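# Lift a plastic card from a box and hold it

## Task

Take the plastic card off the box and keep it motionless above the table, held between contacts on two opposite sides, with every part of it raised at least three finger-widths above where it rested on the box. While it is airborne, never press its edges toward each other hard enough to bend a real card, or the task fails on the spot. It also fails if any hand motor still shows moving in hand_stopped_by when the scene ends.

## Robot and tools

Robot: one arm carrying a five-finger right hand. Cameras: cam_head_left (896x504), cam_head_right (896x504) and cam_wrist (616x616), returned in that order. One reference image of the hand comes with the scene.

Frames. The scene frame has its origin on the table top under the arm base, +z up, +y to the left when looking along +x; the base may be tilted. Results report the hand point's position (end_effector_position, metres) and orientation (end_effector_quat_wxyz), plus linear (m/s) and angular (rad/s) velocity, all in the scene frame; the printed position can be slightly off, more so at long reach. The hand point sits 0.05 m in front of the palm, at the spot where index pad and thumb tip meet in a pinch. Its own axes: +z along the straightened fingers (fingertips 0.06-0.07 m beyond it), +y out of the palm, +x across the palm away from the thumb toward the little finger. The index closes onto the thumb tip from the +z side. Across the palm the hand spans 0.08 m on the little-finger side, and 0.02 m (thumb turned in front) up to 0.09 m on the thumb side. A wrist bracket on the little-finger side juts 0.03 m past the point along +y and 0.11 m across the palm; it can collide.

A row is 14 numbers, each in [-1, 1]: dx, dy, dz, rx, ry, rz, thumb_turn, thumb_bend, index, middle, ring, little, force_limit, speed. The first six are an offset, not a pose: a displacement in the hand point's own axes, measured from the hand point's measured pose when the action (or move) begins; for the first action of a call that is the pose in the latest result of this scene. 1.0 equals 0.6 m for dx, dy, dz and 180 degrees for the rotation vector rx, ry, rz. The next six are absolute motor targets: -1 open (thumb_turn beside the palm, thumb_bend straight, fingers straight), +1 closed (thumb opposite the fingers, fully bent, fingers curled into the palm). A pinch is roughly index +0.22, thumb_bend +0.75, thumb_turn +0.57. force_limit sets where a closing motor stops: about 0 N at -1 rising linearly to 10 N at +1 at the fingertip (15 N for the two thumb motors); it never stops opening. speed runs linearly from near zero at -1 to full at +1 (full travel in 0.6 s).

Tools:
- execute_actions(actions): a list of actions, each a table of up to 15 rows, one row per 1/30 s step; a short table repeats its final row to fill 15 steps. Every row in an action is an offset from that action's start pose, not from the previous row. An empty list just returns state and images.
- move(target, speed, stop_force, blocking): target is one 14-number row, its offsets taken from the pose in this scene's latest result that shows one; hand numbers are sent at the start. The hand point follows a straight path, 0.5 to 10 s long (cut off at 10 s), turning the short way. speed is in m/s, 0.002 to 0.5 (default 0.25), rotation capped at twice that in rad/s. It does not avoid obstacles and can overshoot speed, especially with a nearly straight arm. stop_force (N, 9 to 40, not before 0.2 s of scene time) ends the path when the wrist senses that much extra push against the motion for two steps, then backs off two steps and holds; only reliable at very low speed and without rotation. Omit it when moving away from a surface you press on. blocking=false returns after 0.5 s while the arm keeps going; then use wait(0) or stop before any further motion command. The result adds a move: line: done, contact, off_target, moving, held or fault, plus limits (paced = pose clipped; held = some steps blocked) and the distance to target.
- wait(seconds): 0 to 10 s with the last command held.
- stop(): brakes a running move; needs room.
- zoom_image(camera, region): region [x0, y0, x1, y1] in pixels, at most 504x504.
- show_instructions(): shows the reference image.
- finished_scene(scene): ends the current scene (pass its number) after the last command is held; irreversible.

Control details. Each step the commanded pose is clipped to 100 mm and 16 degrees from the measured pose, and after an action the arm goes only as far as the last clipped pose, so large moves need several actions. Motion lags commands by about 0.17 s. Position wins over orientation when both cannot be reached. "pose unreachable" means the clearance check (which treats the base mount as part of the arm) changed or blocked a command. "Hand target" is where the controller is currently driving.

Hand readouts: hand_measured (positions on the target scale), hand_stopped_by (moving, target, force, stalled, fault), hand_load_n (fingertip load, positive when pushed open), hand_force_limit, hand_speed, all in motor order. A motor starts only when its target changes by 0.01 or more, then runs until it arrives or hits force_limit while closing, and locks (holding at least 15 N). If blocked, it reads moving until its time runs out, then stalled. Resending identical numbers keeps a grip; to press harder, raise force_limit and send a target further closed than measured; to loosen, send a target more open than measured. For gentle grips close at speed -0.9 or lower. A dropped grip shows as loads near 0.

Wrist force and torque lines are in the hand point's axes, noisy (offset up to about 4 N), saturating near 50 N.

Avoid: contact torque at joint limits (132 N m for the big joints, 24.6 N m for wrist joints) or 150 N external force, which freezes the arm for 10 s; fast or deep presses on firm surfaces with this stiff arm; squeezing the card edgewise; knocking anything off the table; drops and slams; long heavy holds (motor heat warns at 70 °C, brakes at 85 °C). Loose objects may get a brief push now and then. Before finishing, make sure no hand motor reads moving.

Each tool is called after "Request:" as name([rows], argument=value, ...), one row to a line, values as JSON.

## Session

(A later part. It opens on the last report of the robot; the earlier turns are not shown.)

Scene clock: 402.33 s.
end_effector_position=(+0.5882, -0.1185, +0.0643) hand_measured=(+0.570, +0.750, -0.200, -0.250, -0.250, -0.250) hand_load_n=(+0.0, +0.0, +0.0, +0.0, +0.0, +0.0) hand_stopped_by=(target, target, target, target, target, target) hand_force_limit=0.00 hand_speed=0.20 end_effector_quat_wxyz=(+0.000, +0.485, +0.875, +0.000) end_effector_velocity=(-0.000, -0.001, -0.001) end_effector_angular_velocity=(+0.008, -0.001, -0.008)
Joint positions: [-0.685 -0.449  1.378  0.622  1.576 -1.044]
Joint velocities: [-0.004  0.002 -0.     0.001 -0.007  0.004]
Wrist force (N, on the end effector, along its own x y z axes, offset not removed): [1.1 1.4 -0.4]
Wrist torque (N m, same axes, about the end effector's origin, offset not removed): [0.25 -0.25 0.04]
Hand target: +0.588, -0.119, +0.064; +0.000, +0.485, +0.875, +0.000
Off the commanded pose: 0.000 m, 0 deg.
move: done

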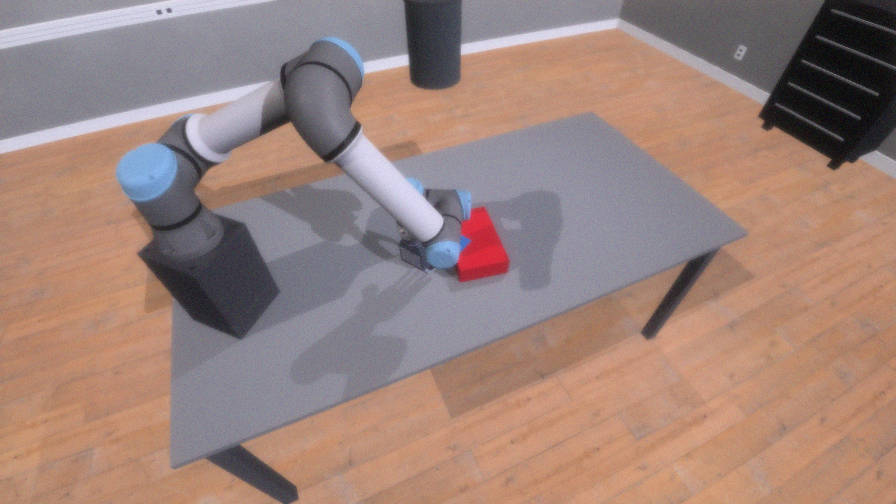

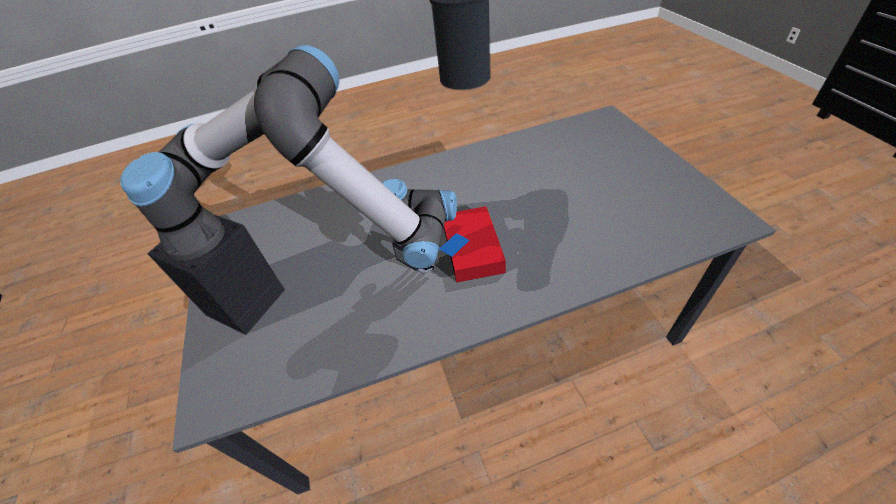

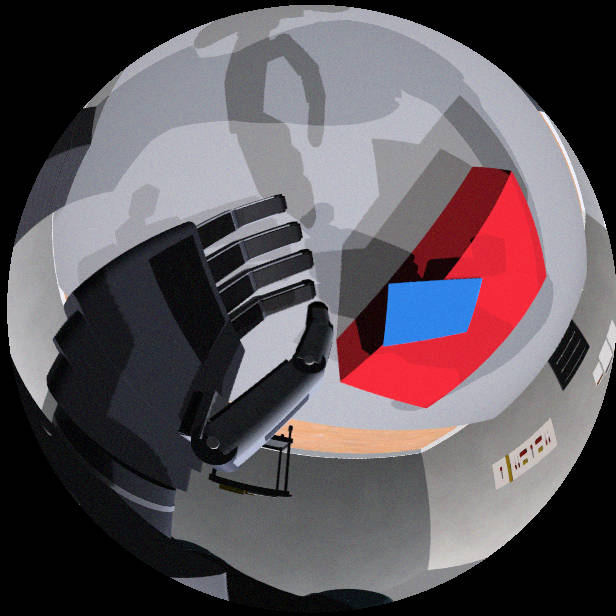

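Request:
zoom_image(camera="cam_wrist", region=[340, 230, 500, 390])

Request:
zoom_image(camera="cam_wrist", region=[250, 230, 410, 390])

Region (340, 230, 500, 390) of cam_wrist's 616x616 image, scaled by 3.150, with more detail than that image has.

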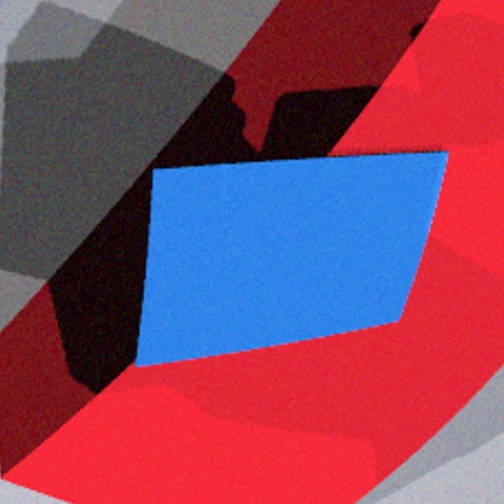

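Region (250, 230, 410, 390) of cam_wrist's 616x616 image, scaled by 3.150, with more detail than that image has.

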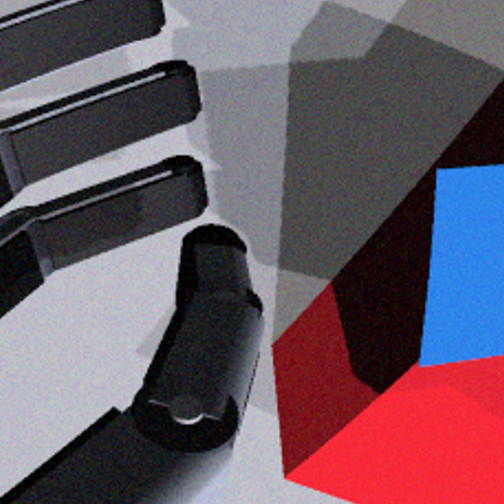

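Request:
move(target=[-0.0027,0.1008,-0.0033,0,0,0,0.57,0.75,-0.1,-0.25,-0.25,-0.25,0,-0.3], speed=0.18)

Scene clock: 444.87 s.
end_effector_position=(+0.6402, -0.0879, +0.0662) hand_measured=(+0.570, +0.750, -0.100, -0.250, -0.250, -0.250) hand_load_n=(+0.0, +0.0, +0.0, +0.0, +0.0, +0.0) hand_stopped_by=(target, target, target, target, target, target) hand_force_limit=0.00 hand_speed=-0.30 end_effector_quat_wxyz=(+0.000, +0.485, +0.875, +0.000) end_effector_velocity=(+0.002, -0.000, +0.000) end_effector_angular_velocity=(-0.001, -0.001, -0.001)
Joint positions: [-0.593 -0.38   1.195  0.737  1.578 -0.952]
Joint velocities: [ 0.002  0.002 -0.008  0.004  0.     0.003]
Wrist force (N, on the end effector, along its own x y z axes, offset not removed): [0.0 1.2 1.9]
Wrist torque (N m, same axes, about the end effector's origin, offset not removed): [0.10 -0.11 0.03]
Hand target: +0.640, -0.088, +0.066; +0.000, +0.485, +0.875, +0.000
Off the commanded pose: 0.000 m, 0 deg.
move: done

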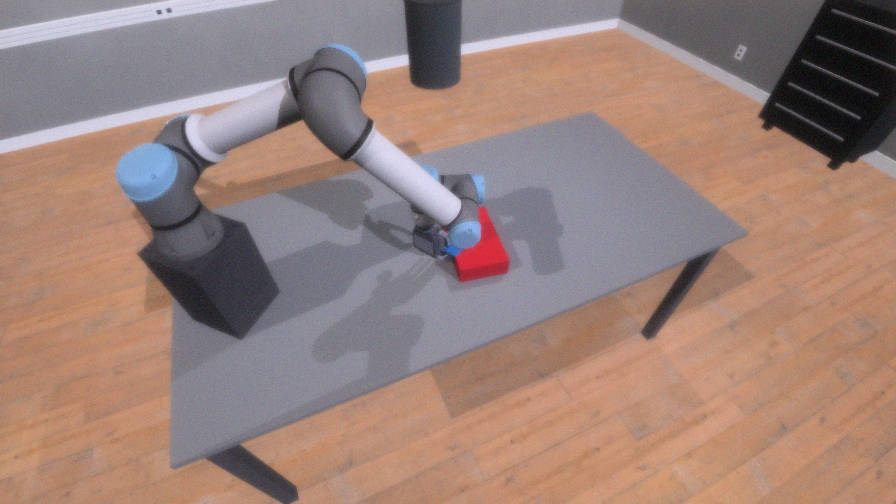

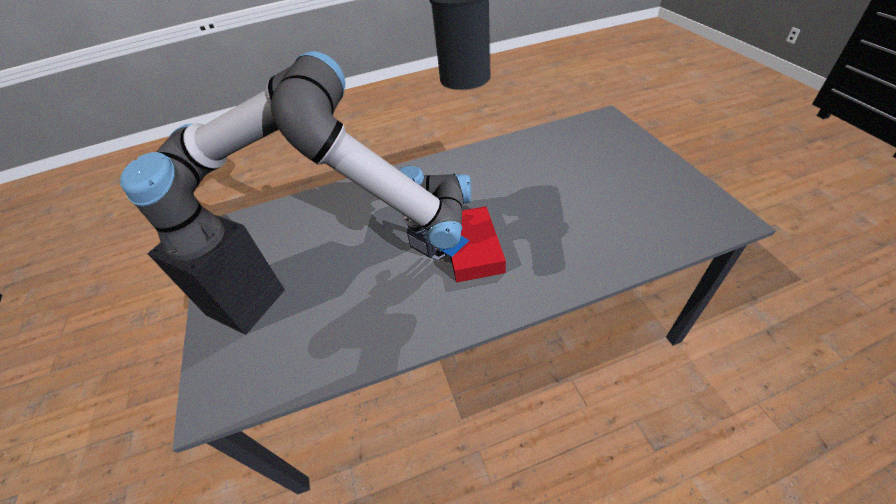

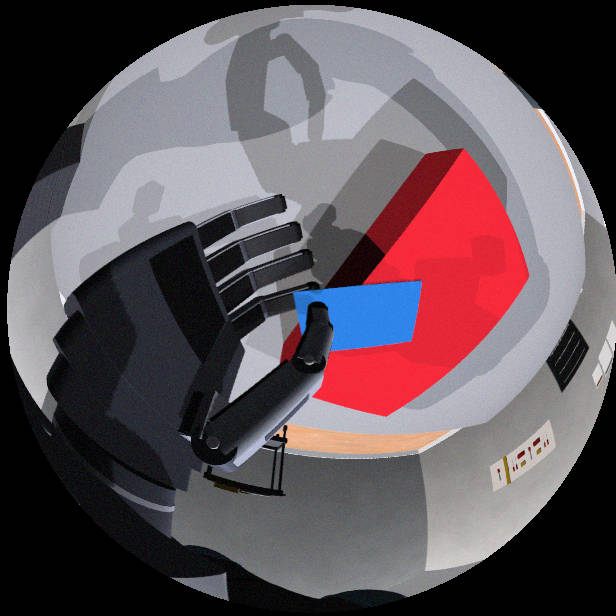

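Request:
zoom_image(camera="cam_wrist", region=[260, 240, 430, 390])

Region (260, 240, 430, 390) of cam_wrist's 616x616 image, scaled by 2.965, with more detail than that image has; it fills the top 445 rows of this view, and the rest is white.

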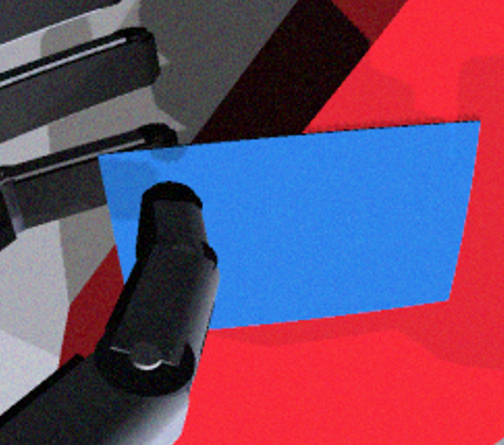

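Request:
execute_actions([
  [[0,0,0,0,0,0,0.57,0.75,0.45,-0.25,-0.25,-0.25,0.2,-0.3],[0,0,0,0,0,0,0.57,0.75,0.45,-0.25,-0.25,-0.25,0.2,-0.3],[0,0,0,0,0,0,0.57,0.75,0.45,-0.25,-0.25,-0.25,0.2,-0.3],[0,0,0,0,0,0,0.57,0.75,0.45,-0.25,-0.25,-0.25,0.2,-0.3],[0,0,0,0,0,0,0.57,0.75,0.45,-0.25,-0.25,-0.25,0.2,-0.3],[0,0,0,0,0,0,0.57,0.75,0.45,-0.25,-0.25,-0.25,0.2,-0.4],[0,0,0,0,0,0,0.57,0.75,0.45,-0.25,-0.25,-0.25,0.2,-0.6],[0,0,0,0,0,0,0.57,0.75,0.45,-0.25,-0.25,-0.25,0.2,-0.75]],
])

Scene clock: 470.87 s.
end_effector_position=(+0.6402, -0.0878, +0.0662) hand_measured=(+0.570, +0.750, +0.168, -0.250, -0.250, -0.250) hand_load_n=(+0.0, +0.0, +0.0, +0.0, +0.0, +0.0) hand_stopped_by=(target, target, moving, target, target, target) hand_force_limit=0.20 hand_speed=-0.75 end_effector_quat_wxyz=(+0.000, +0.485, +0.875, +0.000) end_effector_velocity=(-0.001, -0.000, -0.001) end_effector_angular_velocity=(+0.000, +0.002, -0.001)
Joint positions: [-0.593 -0.38   1.194  0.737  1.578 -0.952]
Joint velocities: [-0.001  0.002  0.001 -0.     0.001 -0.   ]
Wrist force (N, on the end effector, along its own x y z axes, offset not removed): [2.1 1.2 0.7]
Wrist torque (N m, same axes, about the end effector's origin, offset not removed): [0.15 -0.32 0.12]
Hand target: +0.640, -0.088, +0.066; +0.000, +0.485, +0.875, +0.000
Off the commanded pose: 0.000 m, 0 deg.

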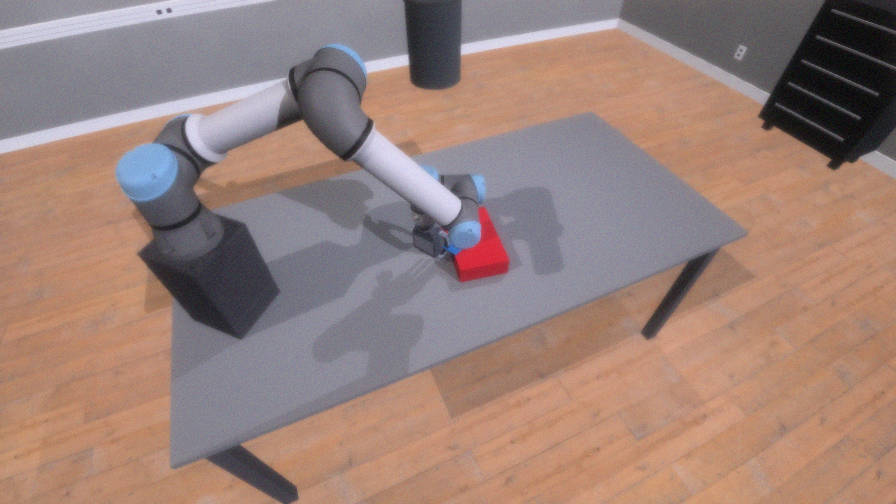

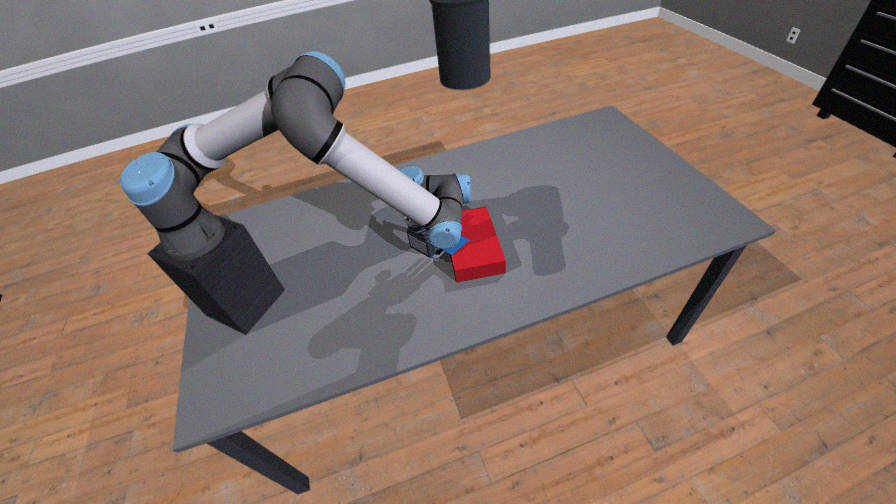

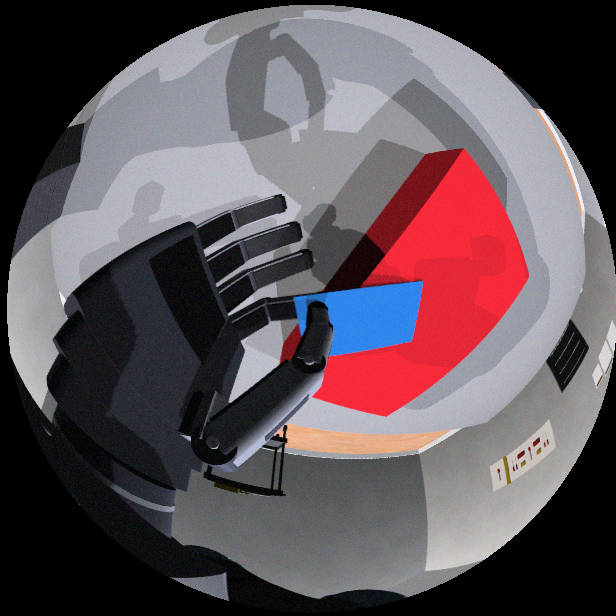

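Request:
execute_actions(actions=[])

Scene clock: 473.60 s.
end_effector_position=(+0.6402, -0.0879, +0.0662) hand_measured=(+0.570, +0.750, +0.222, -0.250, -0.250, -0.250) hand_load_n=(-0.5, +0.5, +8.0, +0.0, +0.0, +0.0) hand_stopped_by=(target, target, force, target, target, target) hand_force_limit=0.20 hand_speed=-0.75 end_effector_quat_wxyz=(+0.000, +0.485, +0.875, +0.000) end_effector_velocity=(-0.000, +0.000, -0.000) end_effector_angular_velocity=(+0.001, +0.001, +0.001)
Joint positions: [-0.593 -0.38   1.195  0.737  1.578 -0.952]
Joint velocities: [-0.     0.    -0.     0.001 -0.001 -0.001]
Wrist force (N, on the end effector, along its own x y z axes, offset not removed): [-0.9 0.7 0.8]
Wrist torque (N m, same axes, about the end effector's origin, offset not removed): [0.12 0.05 -0.01]
Hand target: +0.640, -0.088, +0.066; +0.000, +0.485, +0.875, +0.000
Off the commanded pose: 0.000 m, 0 deg.

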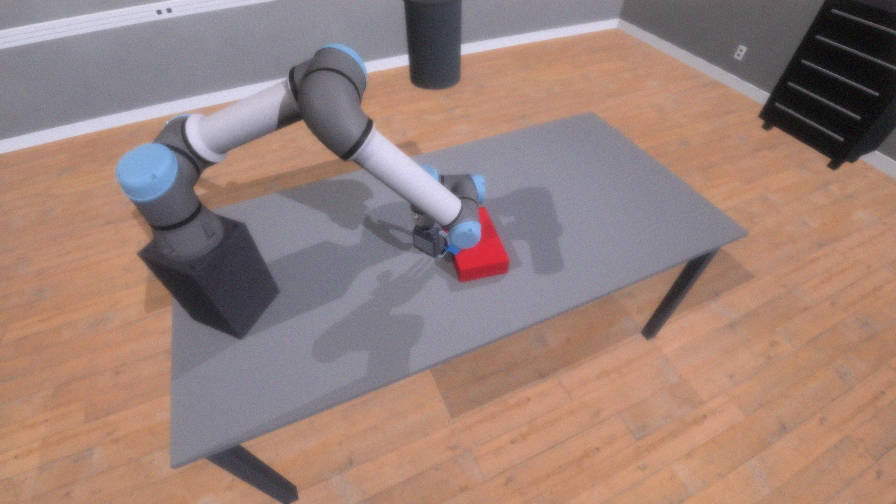

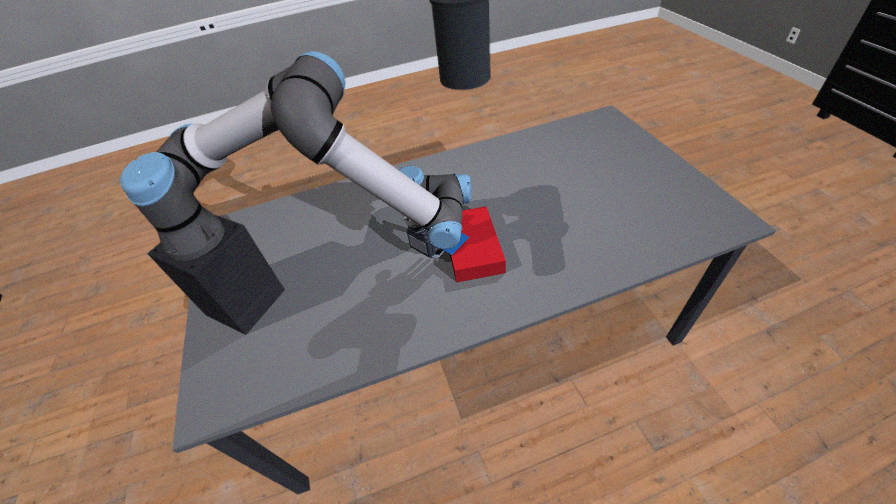

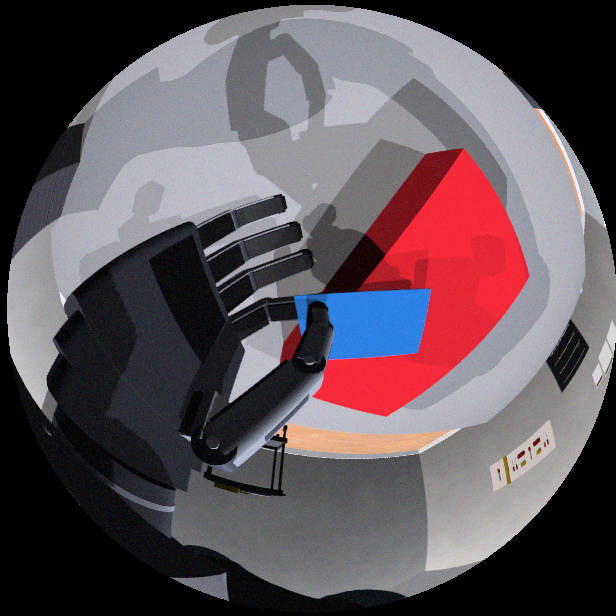

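Request:
zoom_image(camera="cam_wrist", region=[260, 240, 440, 390])

Region (260, 240, 440, 390) of cam_wrist's 616x616 image, scaled by 2.800, with more detail than that image has.

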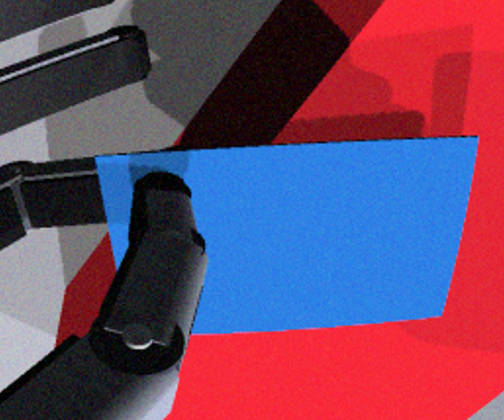

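Request:
move(target=[0.075,-0.0893,-0.145,0,0,0,0.57,0.75,0.45,-0.25,-0.25,-0.25,0.2,-0.75], speed=0.27)

Scene clock: 482.40 s.
end_effector_position=(+0.5711, -0.0780, +0.1531) hand_measured=(+0.570, +0.750, +0.222, -0.250, -0.250, -0.250) hand_load_n=(-0.5, +0.5, +8.0, +0.0, +0.0, +0.0) hand_stopped_by=(target, target, force, target, target, target) hand_force_limit=0.20 hand_speed=-0.75 end_effector_quat_wxyz=(+0.000, +0.485, +0.875, +0.000) end_effector_velocity=(-0.001, +0.000, +0.001) end_effector_angular_velocity=(-0.000, -0.002, -0.000)
Joint positions: [-0.627 -0.653  1.523  0.681  1.577 -0.986]
Joint velocities: [-0.    -0.004  0.005 -0.002 -0.001  0.   ]
Wrist force (N, on the end effector, along its own x y z axes, offset not removed): [0.3 0.9 -0.1]
Wrist torque (N m, same axes, about the end effector's origin, offset not removed): [0.11 -0.09 -0.13]
Hand target: +0.571, -0.078, +0.153; +0.001, +0.485, +0.875, +0.000
Off the commanded pose: 0.000 m, 0 deg.
move: done

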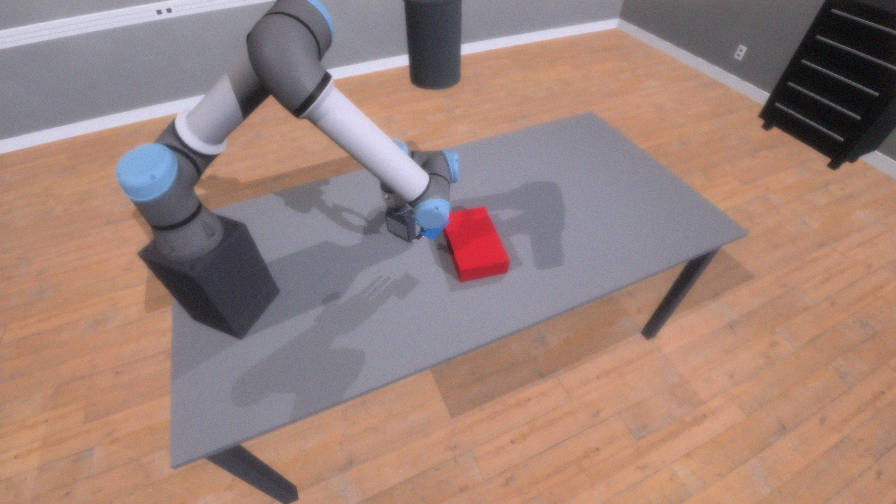

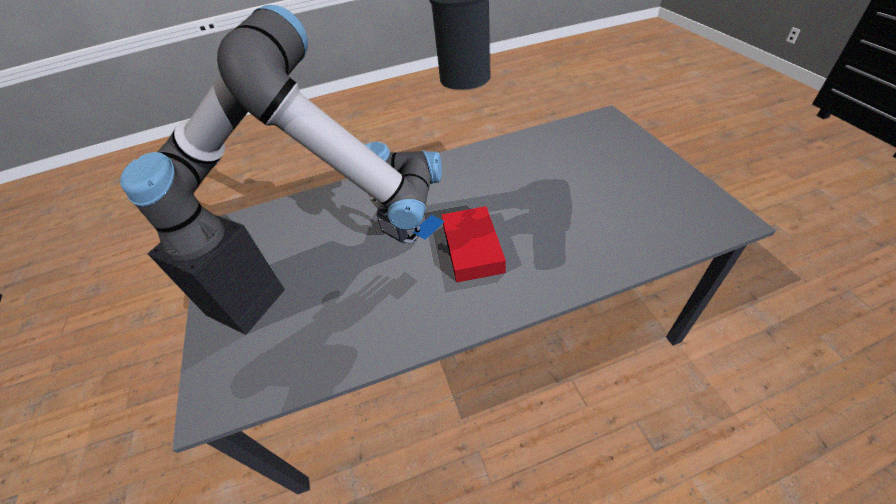

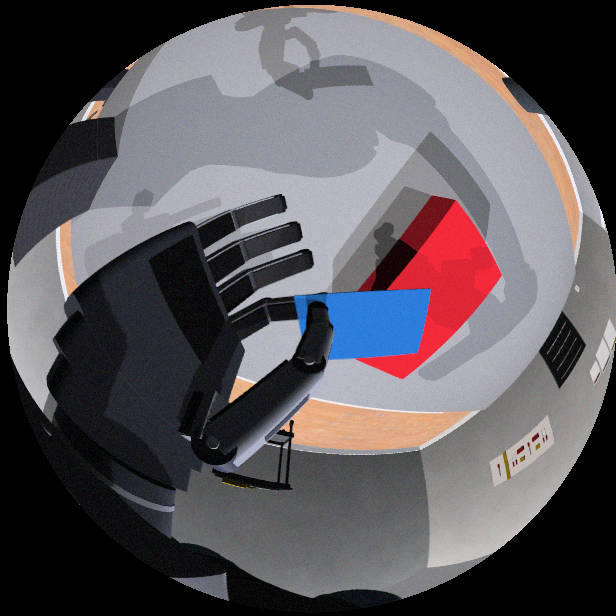

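The card is held level, about 9 cm above where it lay. I'll check once more that it is steady before ending the scene.

Request:
execute_actions(actions=[])

Scene clock: 484.30 s.
end_effector_position=(+0.5710, -0.0780, +0.1532) hand_measured=(+0.570, +0.750, +0.222, -0.250, -0.250, -0.250) hand_load_n=(-0.5, +0.5, +8.0, +0.0, +0.0, +0.0) hand_stopped_by=(target, target, force, target, target, target) hand_force_limit=0.20 hand_speed=-0.75 end_effector_quat_wxyz=(+0.001, +0.485, +0.875, +0.000) end_effector_velocity=(+0.000, -0.000, +0.001) end_effector_angular_velocity=(-0.001, -0.000, -0.001)
Joint positions: [-0.627 -0.653  1.524  0.681  1.577 -0.986]
Joint velocities: [-0.    -0.002  0.     0.001  0.001  0.   ]
Wrist force (N, on the end effector, along its own x y z axes, offset not removed): [-0.4 1.4 0.0]
Wrist torque (N m, same axes, about the end effector's origin, offset not removed): [0.22 0.08 -0.09]
Hand target: +0.571, -0.078, +0.153; +0.001, +0.485, +0.875, +0.000
Off the commanded pose: 0.000 m, 0 deg.

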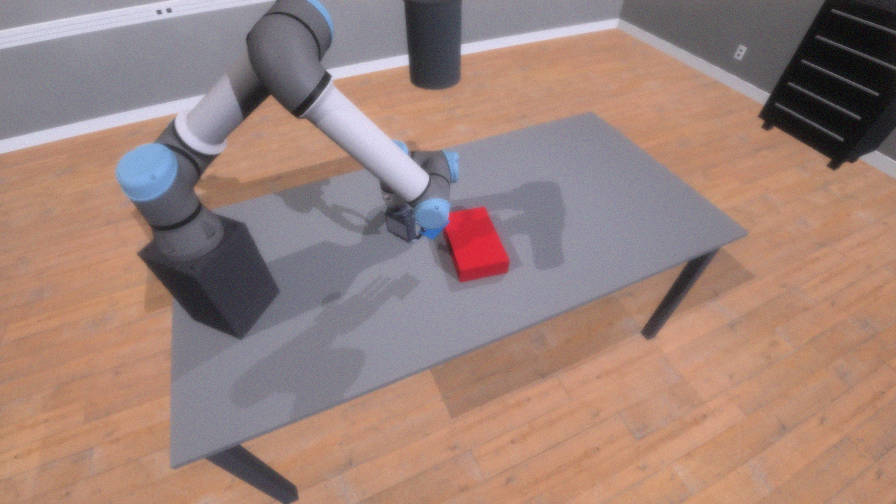

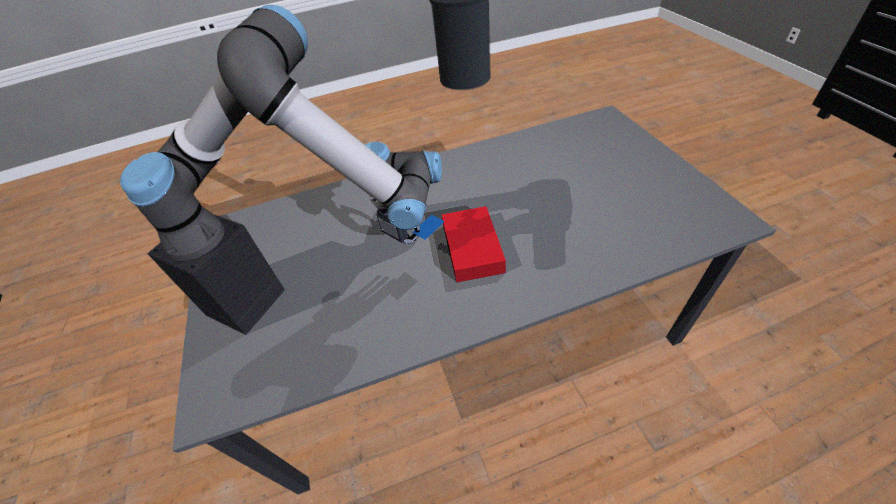

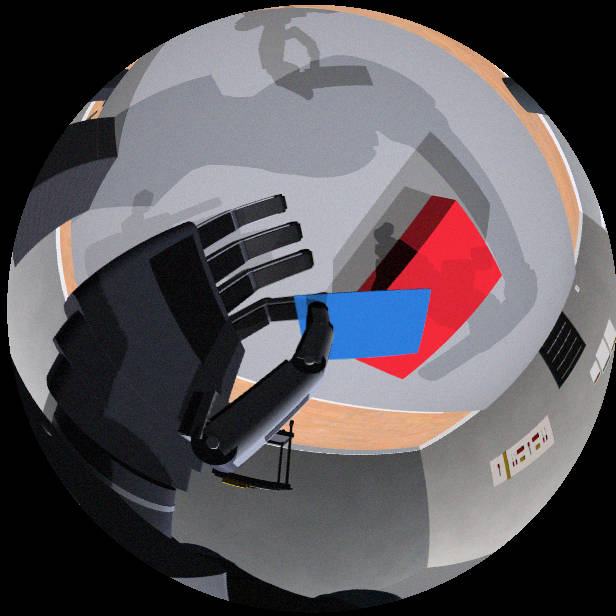

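Request:
finished_scene(scene=2)

The scene is finished: the task was done.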